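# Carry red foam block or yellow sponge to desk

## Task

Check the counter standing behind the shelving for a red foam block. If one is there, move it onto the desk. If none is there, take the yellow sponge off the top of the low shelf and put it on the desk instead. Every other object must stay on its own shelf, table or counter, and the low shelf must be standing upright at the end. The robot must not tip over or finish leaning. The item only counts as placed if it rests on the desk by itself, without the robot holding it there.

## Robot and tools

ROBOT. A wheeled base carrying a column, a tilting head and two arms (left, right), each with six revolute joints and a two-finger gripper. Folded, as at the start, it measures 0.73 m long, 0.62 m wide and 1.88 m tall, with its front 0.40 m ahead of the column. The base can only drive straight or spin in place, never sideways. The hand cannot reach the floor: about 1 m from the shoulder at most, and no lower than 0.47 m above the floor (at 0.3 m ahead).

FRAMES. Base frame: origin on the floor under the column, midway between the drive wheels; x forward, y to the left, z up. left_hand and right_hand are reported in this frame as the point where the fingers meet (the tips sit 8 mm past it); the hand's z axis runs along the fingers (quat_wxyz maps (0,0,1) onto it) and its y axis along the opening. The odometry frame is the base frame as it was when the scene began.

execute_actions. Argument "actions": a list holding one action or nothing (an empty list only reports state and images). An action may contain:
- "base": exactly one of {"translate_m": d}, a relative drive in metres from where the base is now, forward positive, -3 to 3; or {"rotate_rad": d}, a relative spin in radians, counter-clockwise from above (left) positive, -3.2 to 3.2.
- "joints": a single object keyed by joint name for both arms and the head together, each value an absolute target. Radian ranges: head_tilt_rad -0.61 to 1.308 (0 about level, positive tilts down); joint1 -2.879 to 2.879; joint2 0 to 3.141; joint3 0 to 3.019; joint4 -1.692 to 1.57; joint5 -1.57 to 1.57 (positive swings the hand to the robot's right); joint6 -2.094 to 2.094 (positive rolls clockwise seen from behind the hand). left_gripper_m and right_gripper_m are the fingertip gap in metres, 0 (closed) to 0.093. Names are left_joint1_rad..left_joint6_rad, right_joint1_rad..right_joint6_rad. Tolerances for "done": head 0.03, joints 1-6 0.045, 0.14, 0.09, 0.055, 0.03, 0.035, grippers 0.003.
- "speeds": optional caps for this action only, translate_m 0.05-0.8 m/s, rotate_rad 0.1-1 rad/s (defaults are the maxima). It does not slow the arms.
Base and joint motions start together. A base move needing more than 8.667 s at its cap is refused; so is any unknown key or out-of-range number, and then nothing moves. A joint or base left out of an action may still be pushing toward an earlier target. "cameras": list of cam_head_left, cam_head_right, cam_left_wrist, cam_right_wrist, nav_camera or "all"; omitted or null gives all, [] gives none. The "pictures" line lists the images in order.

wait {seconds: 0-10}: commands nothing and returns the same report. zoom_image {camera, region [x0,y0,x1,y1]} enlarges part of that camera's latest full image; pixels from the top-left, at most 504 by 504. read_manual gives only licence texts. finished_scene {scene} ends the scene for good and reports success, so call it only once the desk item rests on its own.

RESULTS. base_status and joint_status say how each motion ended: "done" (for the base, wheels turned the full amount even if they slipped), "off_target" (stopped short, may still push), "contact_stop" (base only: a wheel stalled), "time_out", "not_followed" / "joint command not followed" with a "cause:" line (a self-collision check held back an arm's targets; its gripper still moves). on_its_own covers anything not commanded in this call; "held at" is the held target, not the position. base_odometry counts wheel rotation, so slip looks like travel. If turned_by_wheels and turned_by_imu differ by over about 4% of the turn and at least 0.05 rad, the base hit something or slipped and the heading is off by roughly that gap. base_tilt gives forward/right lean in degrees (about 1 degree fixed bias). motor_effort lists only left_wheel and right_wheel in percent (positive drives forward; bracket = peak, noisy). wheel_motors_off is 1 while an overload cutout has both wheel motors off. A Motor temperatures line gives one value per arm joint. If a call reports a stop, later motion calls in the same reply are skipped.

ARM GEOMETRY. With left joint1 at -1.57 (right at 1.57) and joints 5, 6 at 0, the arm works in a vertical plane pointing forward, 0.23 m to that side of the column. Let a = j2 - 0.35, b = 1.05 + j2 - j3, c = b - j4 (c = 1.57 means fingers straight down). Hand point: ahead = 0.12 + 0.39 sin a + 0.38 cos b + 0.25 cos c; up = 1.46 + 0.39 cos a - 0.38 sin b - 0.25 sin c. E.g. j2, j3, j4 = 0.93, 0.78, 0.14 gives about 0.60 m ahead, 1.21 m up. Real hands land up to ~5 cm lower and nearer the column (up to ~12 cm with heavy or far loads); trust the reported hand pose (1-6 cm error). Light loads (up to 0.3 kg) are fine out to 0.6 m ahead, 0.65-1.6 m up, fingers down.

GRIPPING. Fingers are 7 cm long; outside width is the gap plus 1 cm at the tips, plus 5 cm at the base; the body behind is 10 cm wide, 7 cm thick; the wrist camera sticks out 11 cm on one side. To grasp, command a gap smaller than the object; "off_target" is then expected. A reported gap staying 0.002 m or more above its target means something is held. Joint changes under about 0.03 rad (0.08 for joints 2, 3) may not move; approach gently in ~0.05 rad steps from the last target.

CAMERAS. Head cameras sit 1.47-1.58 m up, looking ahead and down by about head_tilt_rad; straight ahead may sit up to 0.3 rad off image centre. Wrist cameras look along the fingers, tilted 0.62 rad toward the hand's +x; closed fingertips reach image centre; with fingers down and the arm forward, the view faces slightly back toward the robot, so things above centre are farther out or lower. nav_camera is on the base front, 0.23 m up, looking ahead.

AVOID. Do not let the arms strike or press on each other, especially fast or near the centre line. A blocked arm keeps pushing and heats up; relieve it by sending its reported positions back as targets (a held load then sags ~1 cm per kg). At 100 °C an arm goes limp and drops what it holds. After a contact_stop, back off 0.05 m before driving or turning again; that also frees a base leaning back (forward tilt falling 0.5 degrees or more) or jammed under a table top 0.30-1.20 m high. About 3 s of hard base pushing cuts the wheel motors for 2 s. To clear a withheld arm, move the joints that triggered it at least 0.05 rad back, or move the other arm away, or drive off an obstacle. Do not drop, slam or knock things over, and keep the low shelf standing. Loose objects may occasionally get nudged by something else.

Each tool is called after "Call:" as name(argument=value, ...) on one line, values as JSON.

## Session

Call:
execute_actions(actions=[])

Scene clock: 0.00 s.
Motor temperatures (°C, as the motors report them): left_arm=[25 26 26 27 28 28] | right_arm=[27 33 29 28 29 26]
base_odometry: x=+0.000 y=+0.000 heading=+0.000 (m, m, rad; odometry frame)
turned_by_wheels: +0.000 (rad since the last result)
turned_by_imu: +0.000 (rad since the last result)
base_tilt: forward=-0.2 right=-0.1 (deg)
base_status: not commanded
joint_positions: head_tilt_rad=+0.869 left_joint1_rad=-1.565 left_joint2_rad=+0.916 left_joint3_rad=+0.413 left_joint4_rad=-0.990 left_joint5_rad=-0.048 left_joint6_rad=+0.022 left_gripper_m=+0.094 right_joint1_rad=+1.580 right_joint2_rad=+0.863 right_joint3_rad=+0.438 right_joint4_rad=-0.912 right_joint5_rad=-0.026 right_joint6_rad=+0.048 right_gripper_m=+0.095
joint_status: not commanded
wheel_motors_off: 0
motor_effort: left_wheel=+2 right_wheel=+1 (%)
left_hand: x=+0.1367 y=+0.2340 z=+1.2596 quat_wxyz=(+0.466, -0.018, -0.884, -0.018) (m; base frame)
right_hand: x=+0.1730 y=-0.2190 z=+1.2419 quat_wxyz=(+0.396, -0.024, -0.918, -0.005) (m; base frame)
pictures: cam_head_left, cam_head_right, cam_left_wrist, cam_right_wrist, nav_camera
Images, in order (width x height): cam_head_left 504x504, cam_head_right 504x504, cam_left_wrist 504x504, cam_right_wrist 504x504, nav_camera 504x504.

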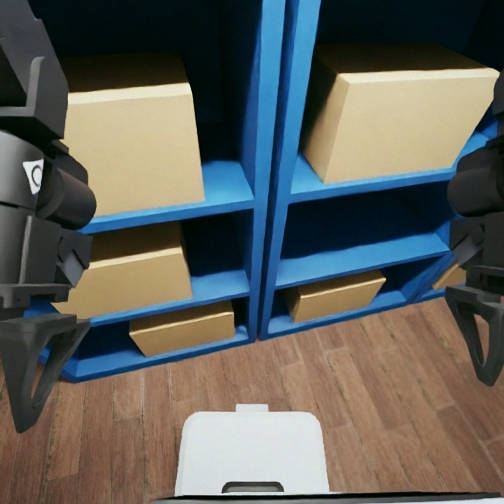

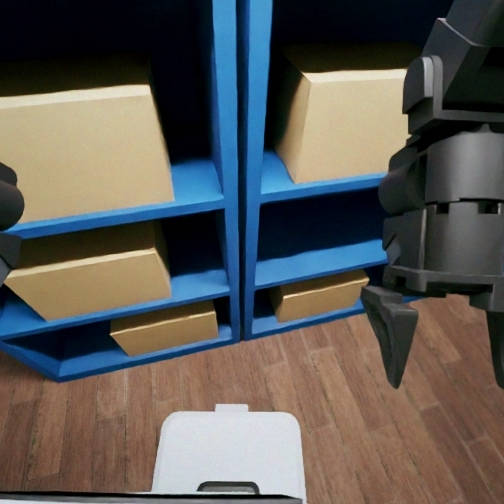

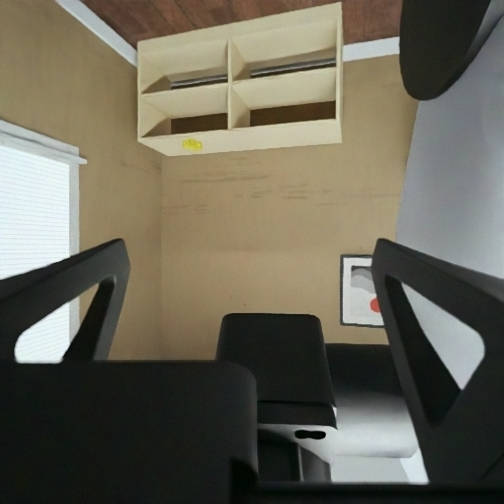

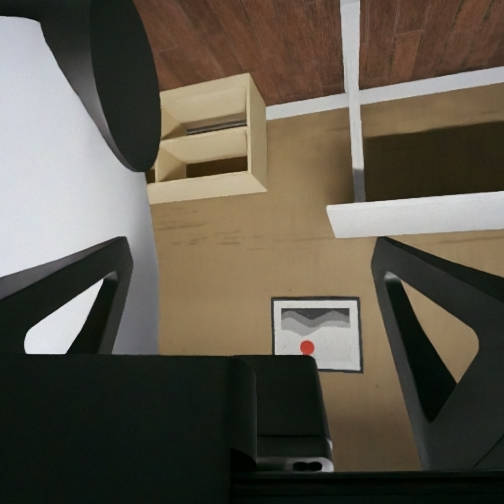

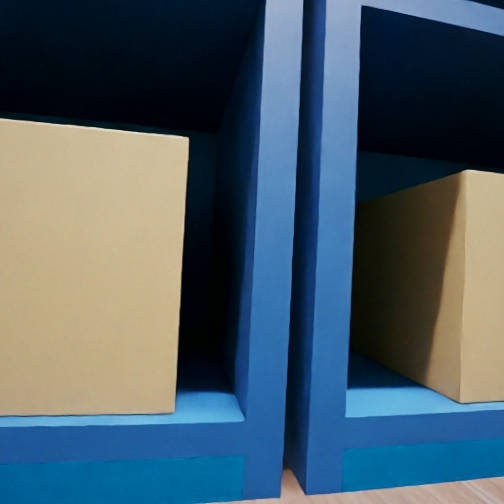

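Call:
execute_actions(actions=[{"base": {"rotate_rad": 1.55}, "joints": {"head_tilt_rad": 0.8, "left_joint2_rad": 0.62, "left_joint3_rad": 0.27, "left_joint4_rad": -0.3, "left_joint6_rad": 0.6, "left_joint5_rad": 0}}], cameras=["cam_head_left", "cam_head_right", "nav_camera"])

Scene clock: 9.03 s.
Motor temperatures (°C, as the motors report them): left_arm=[25 26 27 27 28 28] | right_arm=[27 33 29 28 29 26]
base_odometry: x=+0.000 y=+0.000 heading=+1.549 (m, m, rad; odometry frame)
turned_by_wheels: +1.549 (rad since the last result)
turned_by_imu: +1.567 (rad since the last result)
base_tilt: forward=-0.2 right=-0.2 (deg)
base_status: done
joint_positions: head_tilt_rad=+0.816 left_joint1_rad=-1.565 left_joint2_rad=+0.620 left_joint3_rad=+0.275 left_joint4_rad=-0.303 left_joint5_rad=-0.002 left_joint6_rad=+0.592 left_gripper_m=+0.095 right_joint1_rad=+1.580 right_joint2_rad=+0.863 right_joint3_rad=+0.438 right_joint4_rad=-0.912 right_joint5_rad=-0.026 right_joint6_rad=+0.048 right_gripper_m=+0.095
joint_status: all done
wheel_motors_off: 0
motor_effort: left_wheel=-3(33) right_wheel=+4(33) (%)
left_hand: x=+0.2652 y=+0.2268 z=+1.2069 quat_wxyz=(+0.060, -0.290, -0.955, +0.015) (m; base frame)
right_hand: x=+0.1730 y=-0.2190 z=+1.2419 quat_wxyz=(+0.396, -0.024, -0.918, -0.005) (m; base frame)
pictures: cam_head_left, cam_head_right, nav_camera
Images, in order (width x height): cam_head_left 504x504, cam_head_right 504x504, nav_camera 504x504.

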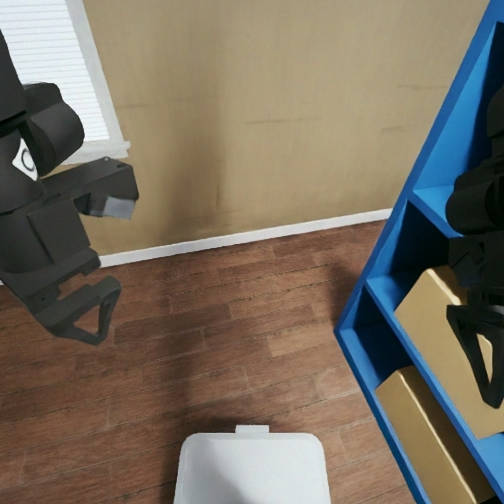

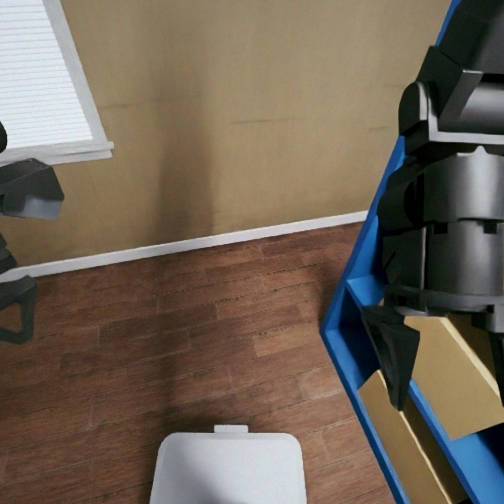

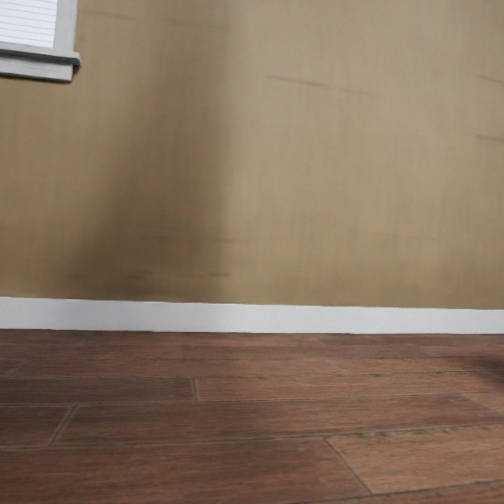

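Call:
execute_actions(actions=[{"base": {"translate_m": 1.19}, "joints": {"head_tilt_rad": 0.95}}], cameras=["cam_head_left", "cam_head_right"])

Scene clock: 23.33 s.
Motor temperatures (°C, as the motors report them): left_arm=[25 27 27 27 28 28] | right_arm=[27 33 29 28 29 26]
base_odometry: x=+0.025 y=+1.190 heading=+1.550 (m, m, rad; odometry frame)
turned_by_wheels: +0.000 (rad since the last result)
turned_by_imu: +0.003 (rad since the last result)
base_tilt: forward=-0.2 right=-0.1 (deg)
base_status: done
joint_positions: head_tilt_rad=+0.951 left_joint1_rad=-1.565 left_joint2_rad=+0.619 left_joint3_rad=+0.190 left_joint4_rad=-0.306 left_joint5_rad=-0.001 left_joint6_rad=+0.593 left_gripper_m=+0.095 right_joint1_rad=+1.580 right_joint2_rad=+0.863 right_joint3_rad=+0.439 right_joint4_rad=-0.912 right_joint5_rad=-0.026 right_joint6_rad=+0.048 right_gripper_m=+0.095
joint_status: all done
wheel_motors_off: 0
motor_effort: left_wheel=+2(42) right_wheel=+2(59) (%)
left_hand: x=+0.2117 y=+0.2265 z=+1.2062 quat_wxyz=(+0.102, -0.289, -0.951, +0.028) (m; base frame)
right_hand: x=+0.1738 y=-0.2190 z=+1.2417 quat_wxyz=(+0.395, -0.024, -0.918, -0.005) (m; base frame)
pictures: cam_head_left, cam_head_right
Images, in order (width x height): cam_head_left 504x504, cam_head_right 504x504.

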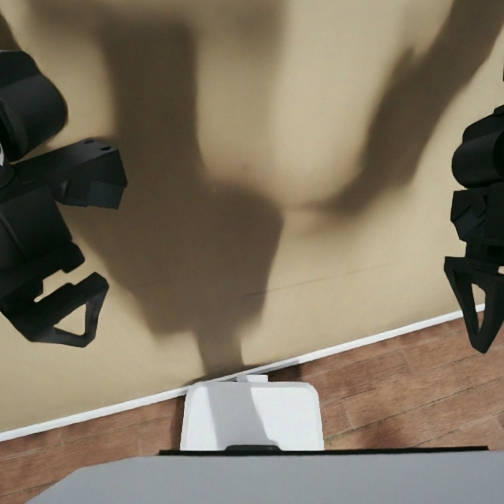

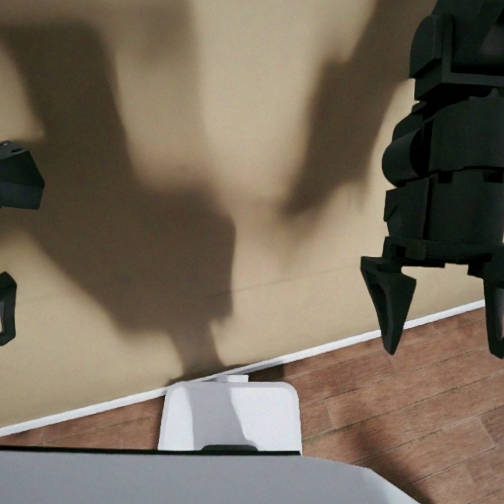

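Call:
execute_actions(actions=[{"base": {"translate_m": -0.09}, "joints": {"left_joint2_rad": 0.5, "left_joint3_rad": 0.12, "left_joint4_rad": -0.35}}], cameras=["cam_head_left", "cam_head_right"])

Scene clock: 26.40 s.
Motor temperatures (°C, as the motors report them): left_arm=[25 26 27 27 28 28] | right_arm=[27 33 29 28 29 26]
base_odometry: x=+0.024 y=+1.100 heading=+1.549 (m, m, rad; odometry frame)
turned_by_wheels: +0.000 (rad since the last result)
turned_by_imu: +0.001 (rad since the last result)
base_tilt: forward=-0.2 right=-0.1 (deg)
base_status: done
joint_positions: head_tilt_rad=+0.952 left_joint1_rad=-1.565 left_joint2_rad=+0.495 left_joint3_rad=+0.109 left_joint4_rad=-0.349 left_joint5_rad=-0.001 left_joint6_rad=+0.593 left_gripper_m=+0.095 right_joint1_rad=+1.580 right_joint2_rad=+0.863 right_joint3_rad=+0.435 right_joint4_rad=-0.912 right_joint5_rad=-0.026 right_joint6_rad=+0.048 right_gripper_m=+0.095
joint_status: all done
wheel_motors_off: 0
motor_effort: left_wheel=-1(28) right_wheel=+0(41) (%)
left_hand: x=+0.1819 y=+0.2263 z=+1.2181 quat_wxyz=(+0.102, -0.289, -0.952, +0.028) (m; base frame)
right_hand: x=+0.1715 y=-0.2190 z=+1.2423 quat_wxyz=(+0.397, -0.024, -0.918, -0.005) (m; base frame)
pictures: cam_head_left, cam_head_right
Images, in order (width x height): cam_head_left 504x504, cam_head_right 504x504.

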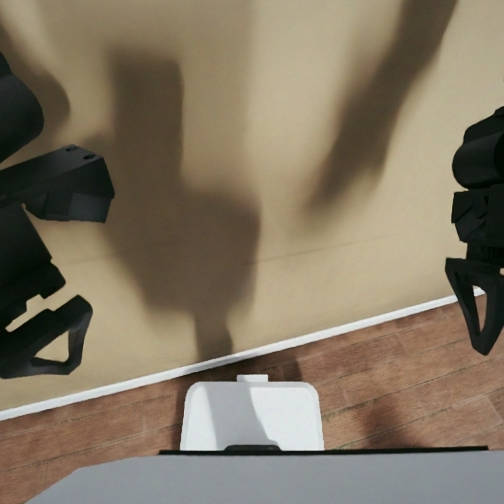

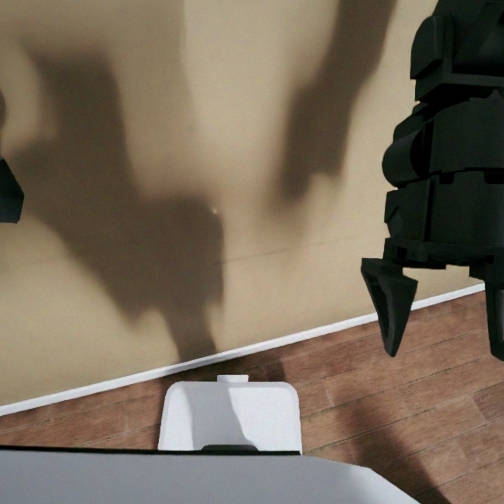

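Call:
execute_actions(actions=[{"base": {"rotate_rad": -1.2}, "joints": {"right_joint2_rad": 0.5, "right_joint3_rad": 0.12, "right_joint4_rad": -0.35, "right_joint5_rad": 0, "right_joint6_rad": -0.6, "head_tilt_rad": 0.9}, "speeds": {"rotate_rad": 0.7}}], cameras=["cam_head_left", "cam_head_right", "nav_camera"])

Scene clock: 30.97 s.
Motor temperatures (°C, as the motors report them): left_arm=[25 26 27 27 28 28] | right_arm=[27 33 29 28 29 26]
base_odometry: x=+0.023 y=+1.100 heading=+0.350 (m, m, rad; odometry frame)
turned_by_wheels: -1.199 (rad since the last result)
turned_by_imu: -1.209 (rad since the last result)
base_tilt: forward=-0.2 right=-0.1 (deg)
base_status: done
joint_positions: head_tilt_rad=+0.915 left_joint1_rad=-1.565 left_joint2_rad=+0.495 left_joint3_rad=+0.113 left_joint4_rad=-0.349 left_joint5_rad=-0.001 left_joint6_rad=+0.593 left_gripper_m=+0.095 right_joint1_rad=+1.580 right_joint2_rad=+0.506 right_joint3_rad=+0.120 right_joint4_rad=-0.355 right_joint5_rad=-0.002 right_joint6_rad=-0.589 right_gripper_m=+0.095
joint_status: all done
wheel_motors_off: 0
motor_effort: left_wheel=+3(27) right_wheel=-4(47) (%)
left_hand: x=+0.1840 y=+0.2263 z=+1.2181 quat_wxyz=(+0.100, -0.289, -0.952, +0.027) (m; base frame)
right_hand: x=+0.1846 y=-0.2229 z=+1.2177 quat_wxyz=(+0.102, +0.291, -0.951, -0.036) (m; base frame)
pictures: cam_head_left, cam_head_right, nav_camera
Images, in order (width x height): cam_head_left 504x504, cam_head_right 504x504, nav_camera 504x504.

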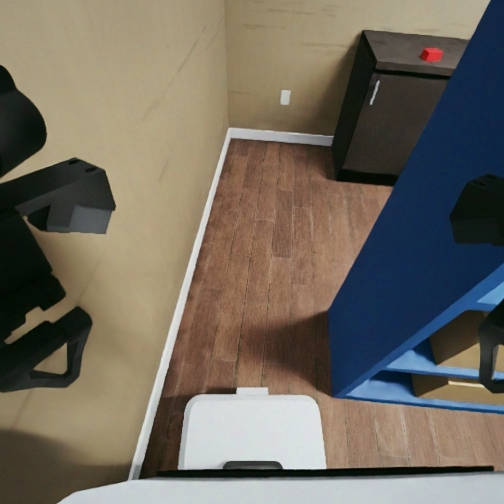

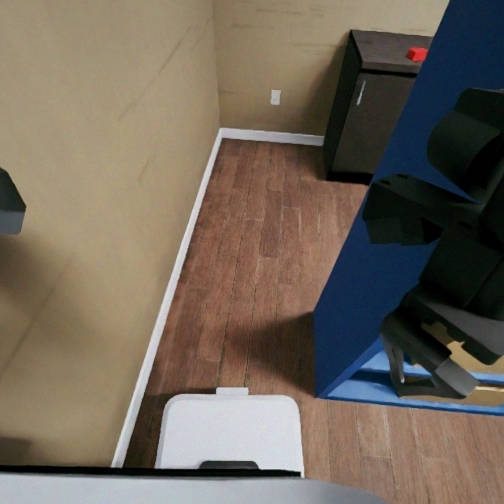

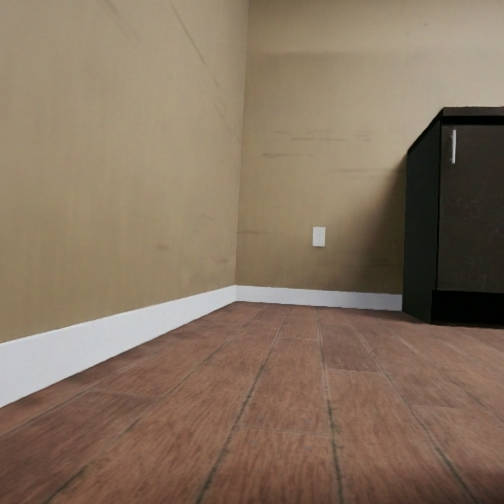

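A red object is already visible on the counter. I'll zoom in to confirm.

Call:
zoom_image(camera="cam_head_left", region=[330, 10, 490, 110])

Region (330, 10, 490, 110) of cam_head_left's 504x504 image, scaled by 3.150, with more detail than that image has; it fills the top 315 rows of this view, and the rest is white.

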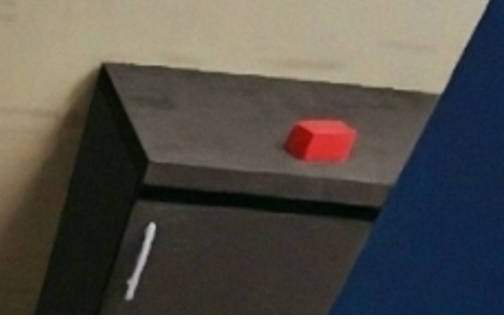

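Call:
execute_actions(actions=[{"base": {"translate_m": 0.93}, "joints": {"head_tilt_rad": 0.8}, "speeds": {"translate_m": 0.6}}], cameras=["cam_head_left", "cam_head_right"])

Scene clock: 46.97 s.
Motor temperatures (°C, as the motors report them): left_arm=[25 26 27 27 28 28] | right_arm=[27 33 29 28 29 26]
base_odometry: x=+0.897 y=+1.418 heading=+0.350 (m, m, rad; odometry frame)
turned_by_wheels: +0.000 (rad since the last result)
turned_by_imu: +0.003 (rad since the last result)
base_tilt: forward=-0.2 right=-0.1 (deg)
base_status: done
joint_positions: head_tilt_rad=+0.815 left_joint1_rad=-1.565 left_joint2_rad=+0.495 left_joint3_rad=+0.119 left_joint4_rad=-0.349 left_joint5_rad=-0.001 left_joint6_rad=+0.593 left_gripper_m=+0.095 right_joint1_rad=+1.580 right_joint2_rad=+0.506 right_joint3_rad=+0.121 right_joint4_rad=-0.355 right_joint5_rad=-0.002 right_joint6_rad=-0.589 right_gripper_m=+0.095
joint_status: all done
wheel_motors_off: 0
motor_effort: left_wheel=-1(48) right_wheel=+0(53) (%)
left_hand: x=+0.1877 y=+0.2263 z=+1.2181 quat_wxyz=(+0.097, -0.289, -0.952, +0.027) (m; base frame)
right_hand: x=+0.1853 y=-0.2229 z=+1.2177 quat_wxyz=(+0.102, +0.291, -0.951, -0.036) (m; base frame)
pictures: cam_head_left, cam_head_right
Images, in order (width x height): cam_head_left 504x504, cam_head_right 504x504.

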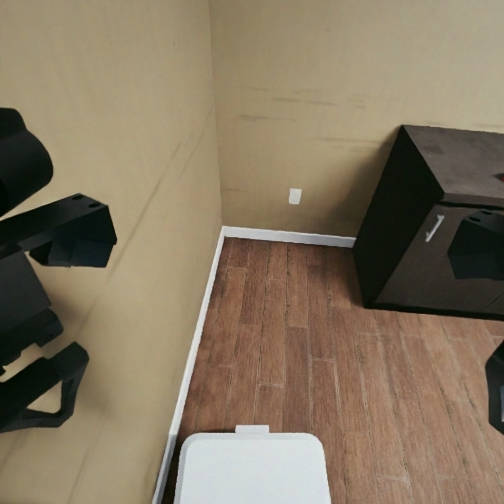

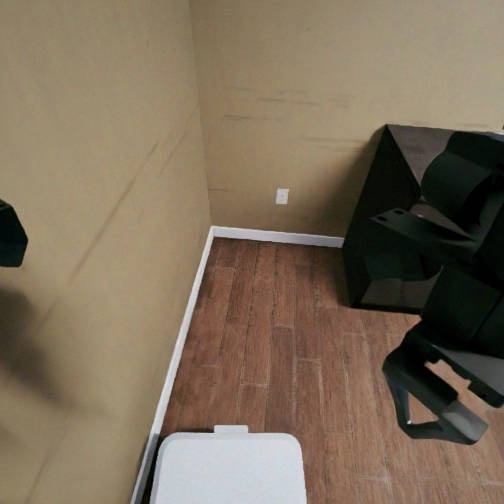

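Call:
execute_actions(actions=[{"base": {"rotate_rad": -0.58}, "joints": {"head_tilt_rad": 0.7}, "speeds": {"rotate_rad": 0.5}}], cameras=["cam_head_left", "cam_head_right"])

Scene clock: 50.10 s.
Motor temperatures (°C, as the motors report them): left_arm=[25 26 27 27 28 28] | right_arm=[27 33 29 28 29 26]
base_odometry: x=+0.897 y=+1.418 heading=-0.229 (m, m, rad; odometry frame)
turned_by_wheels: -0.579 (rad since the last result)
turned_by_imu: -0.581 (rad since the last result)
base_tilt: forward=-0.3 right=-0.1 (deg)
base_status: done
joint_positions: head_tilt_rad=+0.717 left_joint1_rad=-1.565 left_joint2_rad=+0.495 left_joint3_rad=+0.119 left_joint4_rad=-0.349 left_joint5_rad=-0.001 left_joint6_rad=+0.593 left_gripper_m=+0.095 right_joint1_rad=+1.580 right_joint2_rad=+0.506 right_joint3_rad=+0.121 right_joint4_rad=-0.355 right_joint5_rad=-0.002 right_joint6_rad=-0.589 right_gripper_m=+0.095
joint_status: all done
wheel_motors_off: 0
motor_effort: left_wheel=+3(35) right_wheel=-4(47) (%)
left_hand: x=+0.1877 y=+0.2263 z=+1.2181 quat_wxyz=(+0.097, -0.289, -0.952, +0.027) (m; base frame)
right_hand: x=+0.1853 y=-0.2229 z=+1.2177 quat_wxyz=(+0.102, +0.291, -0.951, -0.036) (m; base frame)
pictures: cam_head_left, cam_head_right
Images, in order (width x height): cam_head_left 504x504, cam_head_right 504x504.

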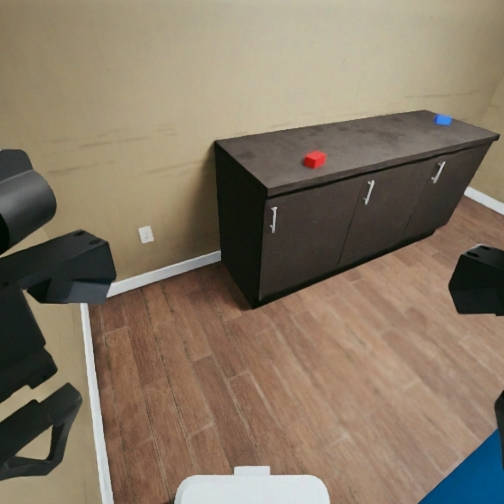

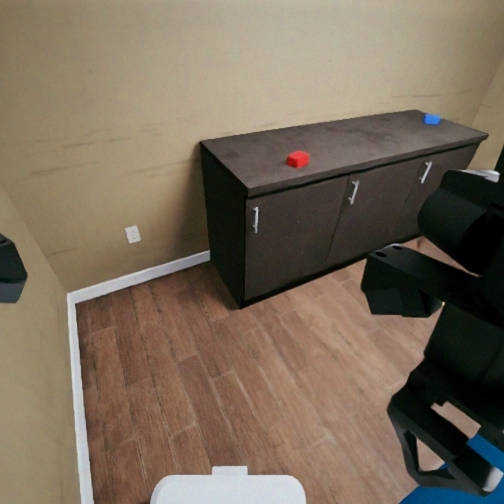

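Call:
zoom_image(camera="cam_head_left", region=[265, 130, 365, 200])

Region (265, 130, 365, 200) of cam_head_left's 504x504 image, scaled by 5.040, with more detail than that image has; it fills the top 353 rows of this view, and the rest is white.

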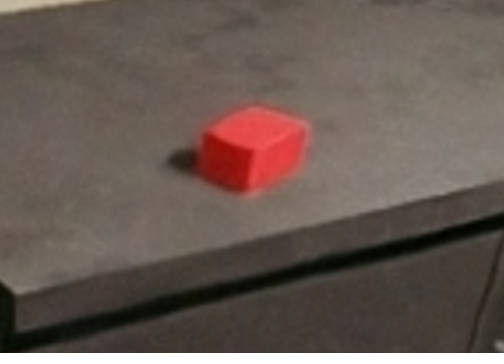

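Call:
execute_actions(actions=[{"base": {"translate_m": 0.68}, "joints": {"right_joint1_rad": 1.49, "right_joint2_rad": 1.69, "right_joint3_rad": 2.09, "right_joint4_rad": -0.72, "right_joint6_rad": 0.72, "head_tilt_rad": 0.8}}], cameras=["cam_head_left", "cam_head_right", "cam_right_wrist"])

Scene clock: 64.10 s.
Motor temperatures (°C, as the motors report them): left_arm=[25 26 27 27 28 28] | right_arm=[27 34 30 28 29 26]
base_odometry: x=+1.559 y=+1.264 heading=-0.229 (m, m, rad; odometry frame)
turned_by_wheels: +0.000 (rad since the last result)
turned_by_imu: +0.003 (rad since the last result)
base_tilt: forward=-0.3 right=-0.1 (deg)
base_status: done
joint_positions: head_tilt_rad=+0.802 left_joint1_rad=-1.565 left_joint2_rad=+0.497 left_joint3_rad=+0.122 left_joint4_rad=-0.349 left_joint5_rad=-0.001 left_joint6_rad=+0.593 left_gripper_m=+0.095 right_joint1_rad=+1.488 right_joint2_rad=+1.689 right_joint3_rad=+2.076 right_joint4_rad=-0.718 right_joint5_rad=-0.001 right_joint6_rad=+0.708 right_gripper_m=+0.095
joint_status: all done
wheel_motors_off: 0
motor_effort: left_wheel=+0(48) right_wheel=+0(53) (%)
left_hand: x=+0.1891 y=+0.2263 z=+1.2180 quat_wxyz=(+0.097, -0.289, -0.952, +0.026) (m; base frame)
right_hand: x=+0.8462 y=-0.2851 z=+1.0699 quat_wxyz=(-0.103, -0.361, -0.927, +0.002) (m; base frame)
pictures: cam_head_left, cam_head_right, cam_right_wrist
Images, in order (width x height): cam_head_left 504x504, cam_head_right 504x504, cam_right_wrist 504x504.

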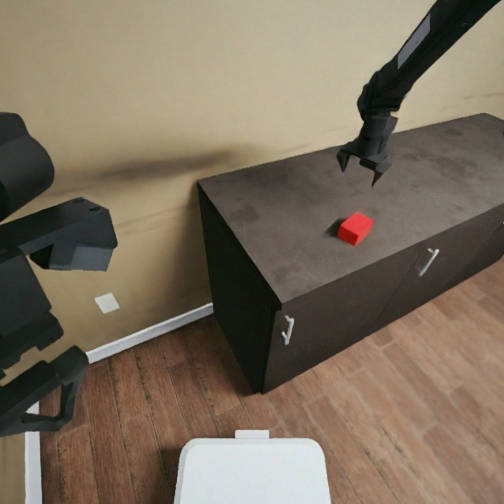

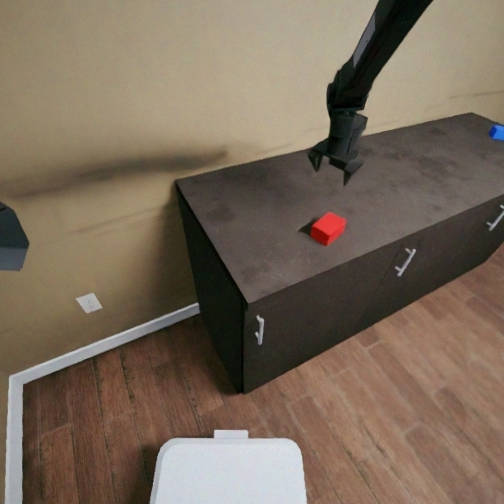

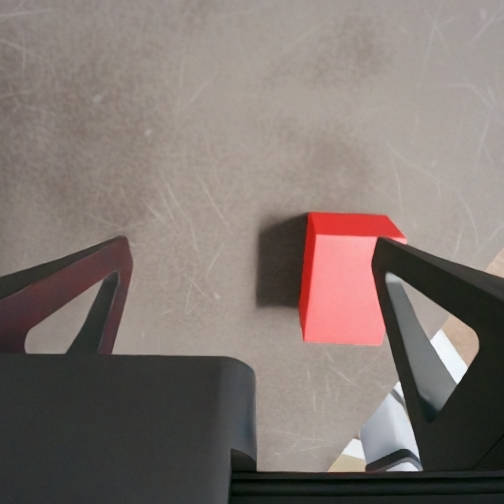

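Call:
execute_actions(actions=[{"base": {"translate_m": -0.024}, "joints": {"right_joint2_rad": 1.80}}], cameras=["cam_right_wrist"])

Scene clock: 70.00 s.
Motor temperatures (°C, as the motors report them): left_arm=[25 26 27 27 28 28] | right_arm=[27 36 31 28 29 26]
base_odometry: x=+1.536 y=+1.269 heading=-0.229 (m, m, rad; odometry frame)
turned_by_wheels: +0.000 (rad since the last result)
turned_by_imu: +0.002 (rad since the last result)
base_tilt: forward=-0.3 right=-0.1 (deg)
base_status: done
joint_positions: head_tilt_rad=+0.803 left_joint1_rad=-1.565 left_joint2_rad=+0.497 left_joint3_rad=+0.118 left_joint4_rad=-0.349 left_joint5_rad=-0.001 left_joint6_rad=+0.593 left_gripper_m=+0.095 right_joint1_rad=+1.488 right_joint2_rad=+1.799 right_joint3_rad=+2.076 right_joint4_rad=-0.718 right_joint5_rad=-0.001 right_joint6_rad=+0.709 right_gripper_m=+0.095
joint_status: all done
wheel_motors_off: 0
motor_effort: left_wheel=+0(36) right_wheel=+0(38) (%)
left_hand: x=+0.1869 y=+0.2263 z=+1.2179 quat_wxyz=(+0.099, -0.289, -0.952, +0.027) (m; base frame)
right_hand: x=+0.7993 y=-0.2884 z=+0.9930 quat_wxyz=(-0.051, -0.364, -0.930, +0.019) (m; base frame)
pictures: cam_right_wrist
Images, in order (width x height): cam_right_wrist 504x504.

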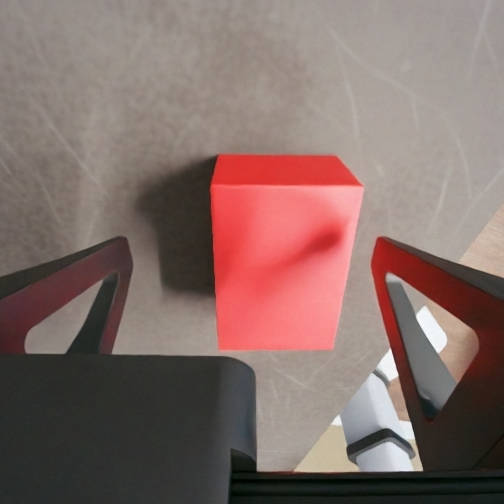

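Call:
execute_actions(actions=[{"joints": {"right_joint2_rad": 1.882}}], cameras=["cam_right_wrist"])

Scene clock: 73.07 s.
Motor temperatures (°C, as the motors report them): left_arm=[25 26 27 27 28 28] | right_arm=[27 37 32 28 29 26]
base_odometry: x=+1.536 y=+1.269 heading=-0.229 (m, m, rad; odometry frame)
turned_by_wheels: +0.000 (rad since the last result)
turned_by_imu: +0.001 (rad since the last result)
base_tilt: forward=-0.2 right=-0.1 (deg)
base_status: not commanded
joint_positions: head_tilt_rad=+0.803 left_joint1_rad=-1.565 left_joint2_rad=+0.497 left_joint3_rad=+0.118 left_joint4_rad=-0.349 left_joint5_rad=-0.001 left_joint6_rad=+0.593 left_gripper_m=+0.095 right_joint1_rad=+1.488 right_joint2_rad=+1.866 right_joint3_rad=+2.076 right_joint4_rad=-0.718 right_joint5_rad=-0.001 right_joint6_rad=+0.709 right_gripper_m=+0.095
joint_status: all done
wheel_motors_off: 0
motor_effort: left_wheel=-1(0) right_wheel=+0(0) (%)
left_hand: x=+0.1869 y=+0.2263 z=+1.2179 quat_wxyz=(+0.099, -0.289, -0.952, +0.027) (m; base frame)
right_hand: x=+0.7663 y=-0.2903 z=+0.9485 quat_wxyz=(-0.020, -0.366, -0.930, +0.031) (m; base frame)
pictures: cam_right_wrist
Images, in order (width x height): cam_right_wrist 504x504.

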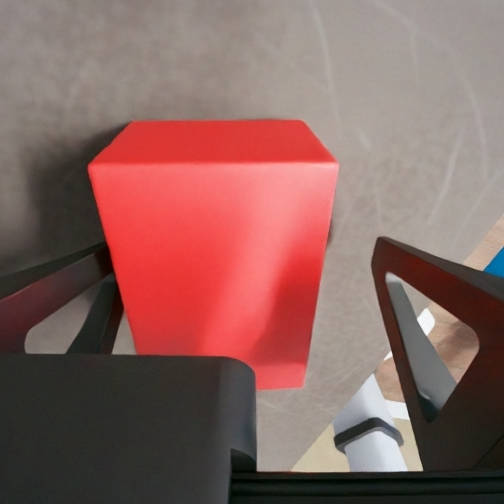

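Call:
execute_actions(actions=[])

Scene clock: 77.43 s.
Motor temperatures (°C, as the motors report them): left_arm=[25 26 27 27 28 28] | right_arm=[27 37 32 28 29 26]
base_odometry: x=+1.536 y=+1.269 heading=-0.229 (m, m, rad; odometry frame)
turned_by_wheels: +0.000 (rad since the last result)
turned_by_imu: +0.001 (rad since the last result)
base_tilt: forward=-0.2 right=-0.1 (deg)
base_status: not commanded
joint_positions: head_tilt_rad=+0.803 left_joint1_rad=-1.565 left_joint2_rad=+0.497 left_joint3_rad=+0.118 left_joint4_rad=-0.349 left_joint5_rad=-0.001 left_joint6_rad=+0.593 left_gripper_m=+0.095 right_joint1_rad=+1.488 right_joint2_rad=+1.866 right_joint3_rad=+2.076 right_joint4_rad=-0.718 right_joint5_rad=-0.001 right_joint6_rad=+0.709 right_gripper_m=+0.095
joint_status: all done
wheel_motors_off: 0
motor_effort: left_wheel=-1(0) right_wheel=+0(0) (%)
left_hand: x=+0.1869 y=+0.2263 z=+1.2179 quat_wxyz=(+0.099, -0.289, -0.952, +0.027) (m; base frame)
right_hand: x=+0.7663 y=-0.2903 z=+0.9485 quat_wxyz=(-0.020, -0.366, -0.930, +0.031) (m; base frame)
pictures: cam_head_left, cam_head_right, cam_left_wrist, cam_right_wrist, nav_camera
Images, in order (width x height): cam_head_left 504x504, cam_head_right 504x504, cam_left_wrist 504x504, cam_right_wrist 504x504, nav_camera 504x504.

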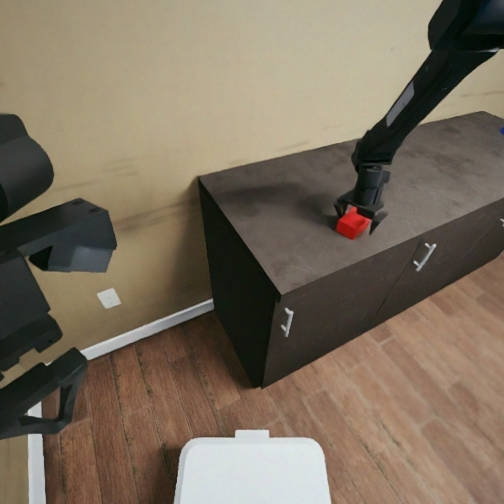

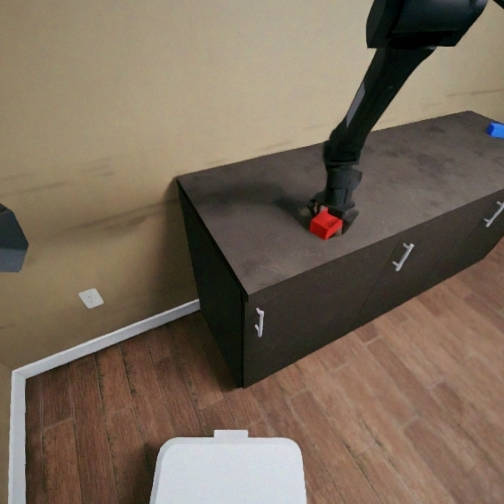

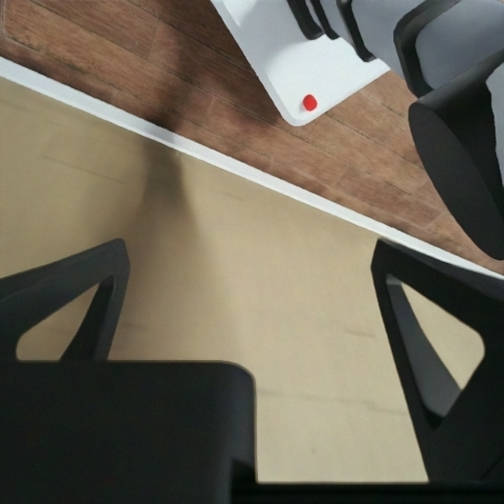

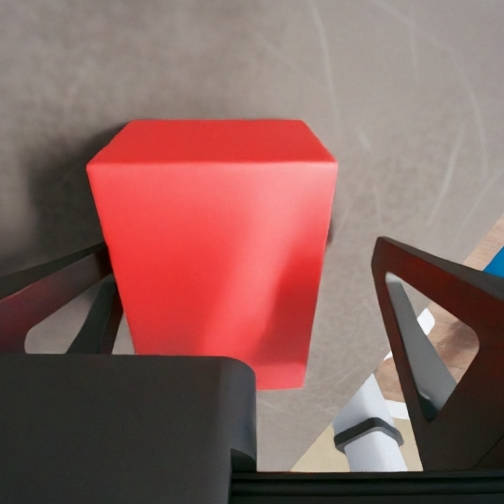

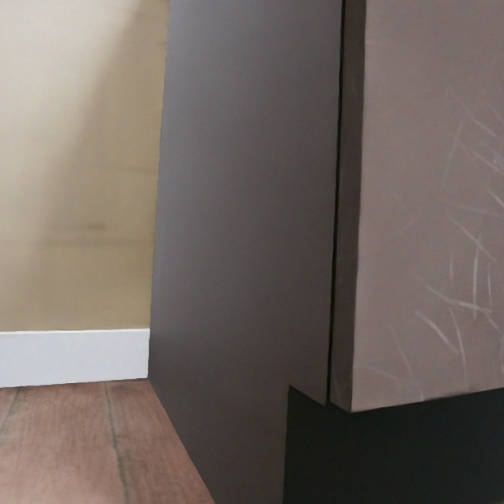

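Call:
execute_actions(actions=[{"joints": {"right_gripper_m": 0.04}}], cameras=["cam_head_left", "cam_right_wrist"])

Scene clock: 78.83 s.
Motor temperatures (°C, as the motors report them): left_arm=[25 26 27 27 28 28] | right_arm=[27 38 32 28 29 26]
base_odometry: x=+1.536 y=+1.269 heading=-0.229 (m, m, rad; odometry frame)
turned_by_wheels: +0.000 (rad since the last result)
turned_by_imu: +0.001 (rad since the last result)
base_tilt: forward=-0.2 right=-0.1 (deg)
base_status: not commanded
joint_positions: head_tilt_rad=+0.803 left_joint1_rad=-1.565 left_joint2_rad=+0.497 left_joint3_rad=+0.118 left_joint4_rad=-0.349 left_joint5_rad=-0.001 left_joint6_rad=+0.593 left_gripper_m=+0.095 right_joint1_rad=+1.488 right_joint2_rad=+1.866 right_joint3_rad=+2.076 right_joint4_rad=-0.718 right_joint5_rad=-0.001 right_joint6_rad=+0.709 right_gripper_m=+0.059
joint_status: right_gripper_m off_target (ended at +0.059, target +0.040)
wheel_motors_off: 0
motor_effort: left_wheel=+0(1) right_wheel=+0(0) (%)
left_hand: x=+0.1869 y=+0.2263 z=+1.2179 quat_wxyz=(+0.099, -0.289, -0.952, +0.027) (m; base frame)
right_hand: x=+0.7663 y=-0.2903 z=+0.9485 quat_wxyz=(-0.020, -0.366, -0.930, +0.031) (m; base frame)
pictures: cam_head_left, cam_right_wrist
Images, in order (width x height): cam_head_left 504x504, cam_right_wrist 504x504.

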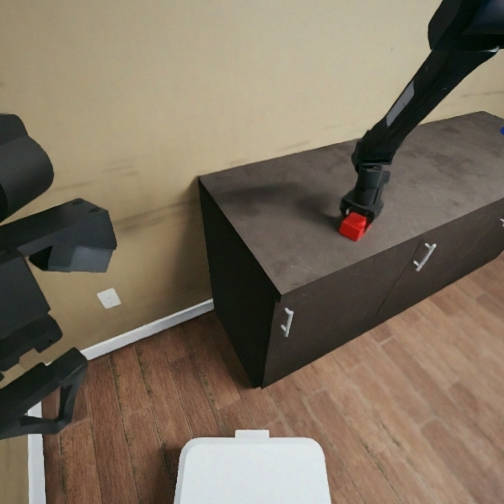

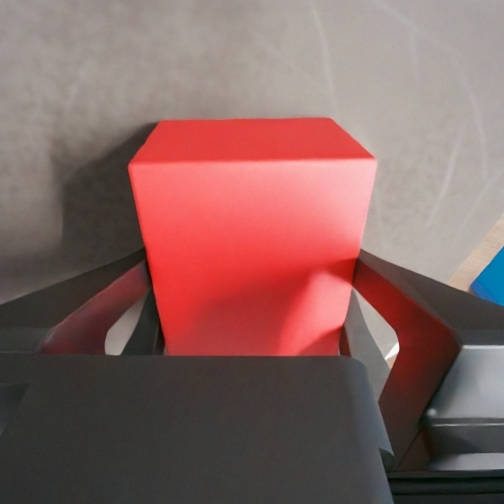

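Call:
execute_actions(actions=[{"base": {"translate_m": -0.656}, "joints": {"right_joint2_rad": 1.2, "head_tilt_rad": 0.6}, "speeds": {"translate_m": 0.6}}], cameras=["cam_head_left", "cam_head_right", "cam_right_wrist"])

Scene clock: 88.13 s.
Motor temperatures (°C, as the motors report them): left_arm=[25 26 27 27 28 28] | right_arm=[27 39 33 28 29 26]
base_odometry: x=+0.897 y=+1.418 heading=-0.229 (m, m, rad; odometry frame)
turned_by_wheels: +0.000 (rad since the last result)
turned_by_imu: +0.002 (rad since the last result)
base_tilt: forward=-0.3 right=-0.1 (deg)
base_status: done
joint_positions: head_tilt_rad=+0.617 left_joint1_rad=-1.565 left_joint2_rad=+0.497 left_joint3_rad=+0.119 left_joint4_rad=-0.349 left_joint5_rad=-0.001 left_joint6_rad=+0.593 left_gripper_m=+0.095 right_joint1_rad=+1.488 right_joint2_rad=+1.196 right_joint3_rad=+2.080 right_joint4_rad=-0.717 right_joint5_rad=-0.001 right_joint6_rad=+0.709 right_gripper_m=+0.059
joint_status: all done
wheel_motors_off: 0
motor_effort: left_wheel=+0(30) right_wheel=-1(57) (%)
left_hand: x=+0.1872 y=+0.2263 z=+1.2179 quat_wxyz=(+0.098, -0.289, -0.952, +0.027) (m; base frame)
right_hand: x=+0.9457 y=-0.2610 z=+1.4598 quat_wxyz=(-0.331, -0.333, -0.879, -0.080) (m; base frame)
pictures: cam_head_left, cam_head_right, cam_right_wrist
Images, in order (width x height): cam_head_left 504x504, cam_head_right 504x504, cam_right_wrist 504x504.

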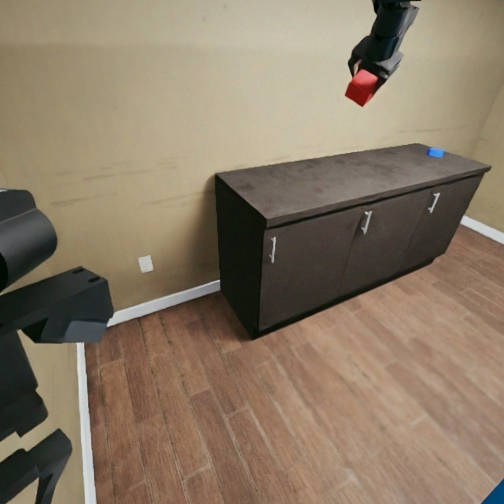

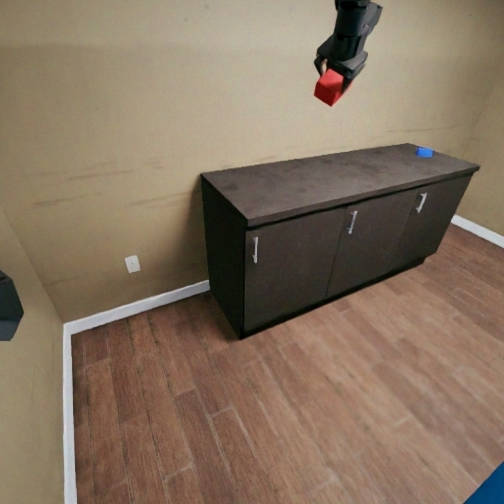

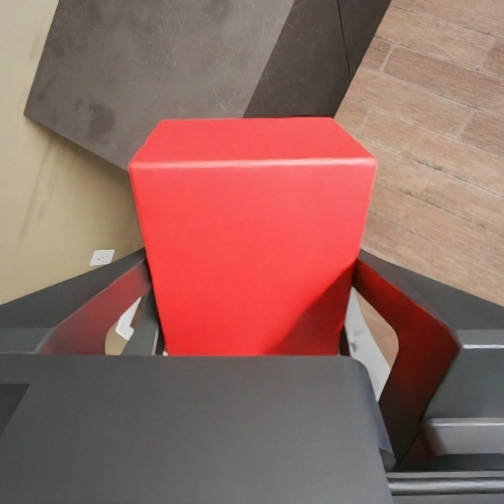

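Call:
execute_actions(actions=[{"base": {"rotate_rad": 0.58}, "joints": {"right_joint1_rad": 1.575, "right_joint2_rad": 0.55, "right_joint3_rad": 0.2, "right_joint4_rad": -0.3, "right_joint6_rad": -0.6, "head_tilt_rad": 1.0}, "speeds": {"rotate_rad": 0.6}}], cameras=["cam_head_left", "cam_head_right", "cam_right_wrist", "cam_left_wrist"])

Scene clock: 92.10 s.
Motor temperatures (°C, as the motors report them): left_arm=[25 26 27 27 28 28] | right_arm=[27 39 34 28 29 26]
base_odometry: x=+0.897 y=+1.418 heading=+0.350 (m, m, rad; odometry frame)
turned_by_wheels: +0.579 (rad since the last result)
turned_by_imu: +0.586 (rad since the last result)
base_tilt: forward=-0.2 right=-0.1 (deg)
base_status: done
joint_positions: head_tilt_rad=+1.000 left_joint1_rad=-1.565 left_joint2_rad=+0.497 left_joint3_rad=+0.119 left_joint4_rad=-0.349 left_joint5_rad=-0.001 left_joint6_rad=+0.593 left_gripper_m=+0.095 right_joint1_rad=+1.575 right_joint2_rad=+0.568 right_joint3_rad=+0.195 right_joint4_rad=-0.304 right_joint5_rad=+0.000 right_joint6_rad=-0.590 right_gripper_m=+0.058
joint_status: all done
wheel_motors_off: 0
motor_effort: left_wheel=-4(31) right_wheel=+5(47) (%)
left_hand: x=+0.1872 y=+0.2263 z=+1.2179 quat_wxyz=(+0.098, -0.289, -0.952, +0.027) (m; base frame)
right_hand: x=+0.2279 y=-0.2242 z=+1.2109 quat_wxyz=(+0.073, +0.291, -0.954, -0.024) (m; base frame)
pictures: cam_head_left, cam_head_right, cam_left_wrist, cam_right_wrist
Images, in order (width x height): cam_head_left 504x504, cam_head_right 504x504, cam_left_wrist 504x504, cam_right_wrist 504x504.

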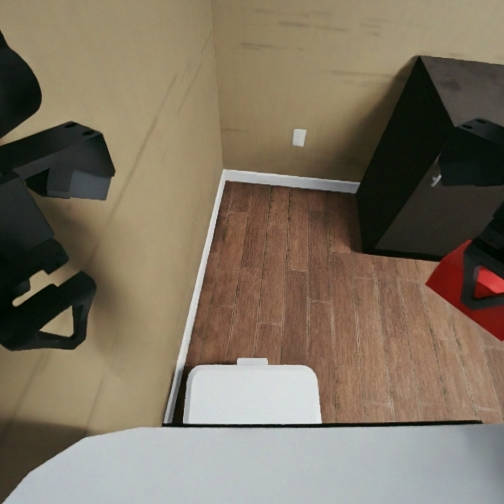

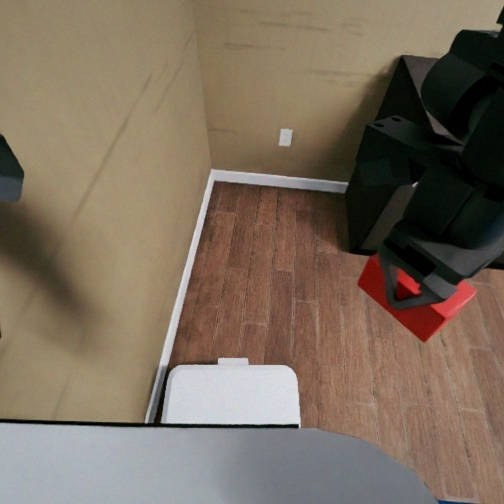

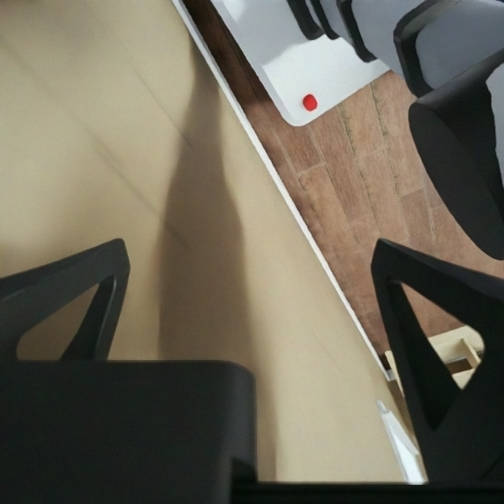

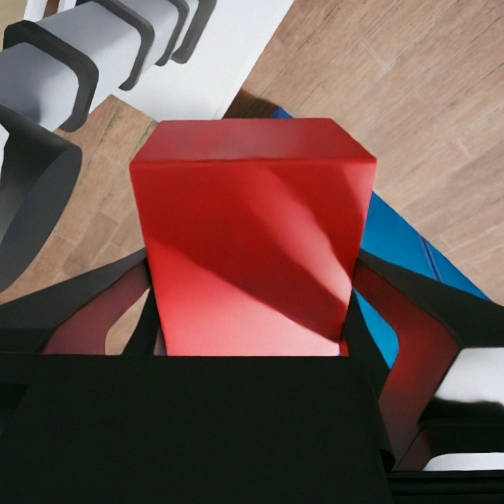

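Call:
zoom_image(camera="cam_left_wrist", region=[300, 250, 504, 504])

Region (300, 250, 504, 504) of cam_left_wrist's 504x504 image, scaled by 1.984, with more detail than that image has; it fills the left 405 columns of this view, and the rest is white.

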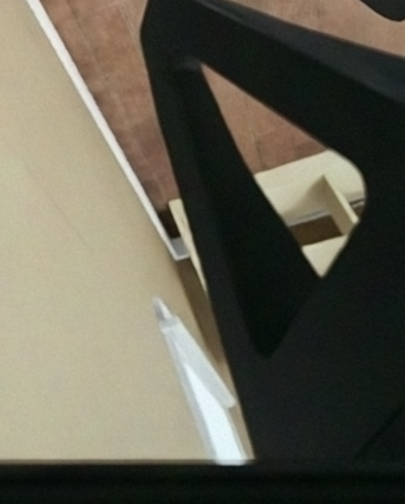

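Call:
execute_actions(actions=[{"base": {"translate_m": -1.8}, "joints": {"head_tilt_rad": 0.6}, "speeds": {"translate_m": 0.75}}], cameras=["cam_head_left", "cam_right_wrist", "cam_left_wrist"])

Scene clock: 109.97 s.
Motor temperatures (°C, as the motors report them): left_arm=[25 26 27 27 28 28] | right_arm=[27 35 31 28 29 26]
base_odometry: x=-0.794 y=+0.800 heading=+0.351 (m, m, rad; odometry frame)
turned_by_wheels: +0.000 (rad since the last result)
turned_by_imu: +0.003 (rad since the last result)
base_tilt: forward=-0.3 right=-0.1 (deg)
base_status: done
joint_positions: head_tilt_rad=+0.617 left_joint1_rad=-1.565 left_joint2_rad=+0.498 left_joint3_rad=+0.118 left_joint4_rad=-0.349 left_joint5_rad=-0.001 left_joint6_rad=+0.593 left_gripper_m=+0.095 right_joint1_rad=+1.575 right_joint2_rad=+0.565 right_joint3_rad=+0.197 right_joint4_rad=-0.304 right_joint5_rad=+0.000 right_joint6_rad=-0.590 right_gripper_m=+0.058
joint_status: all done
wheel_motors_off: 0
motor_effort: left_wheel=+0(49) right_wheel=-1(49) (%)
left_hand: x=+0.1869 y=+0.2263 z=+1.2179 quat_wxyz=(+0.099, -0.289, -0.952, +0.027) (m; base frame)
right_hand: x=+0.2305 y=-0.2242 z=+1.2114 quat_wxyz=(+0.070, +0.291, -0.954, -0.023) (m; base frame)
pictures: cam_head_left, cam_left_wrist, cam_right_wrist
Images, in order (width x height): cam_head_left 504x504, cam_left_wrist 504x504, cam_right_wrist 504x504.

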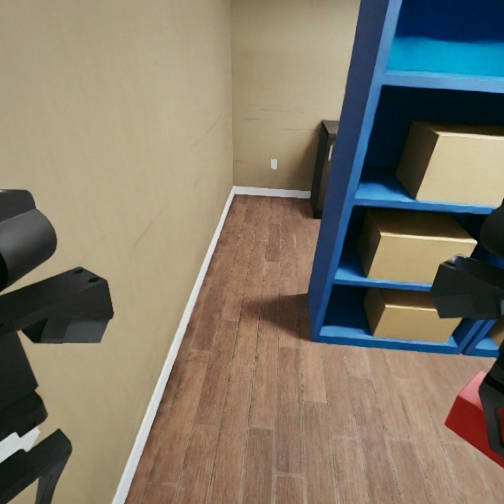

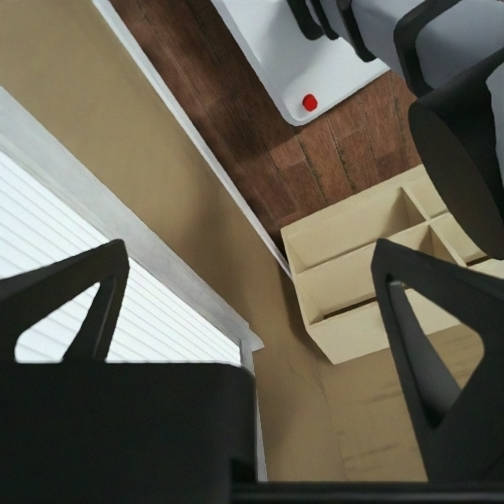

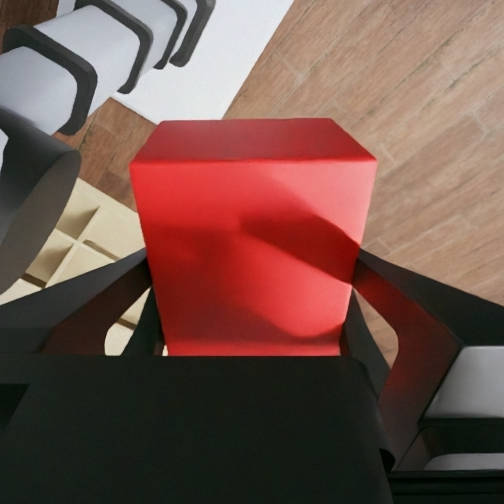

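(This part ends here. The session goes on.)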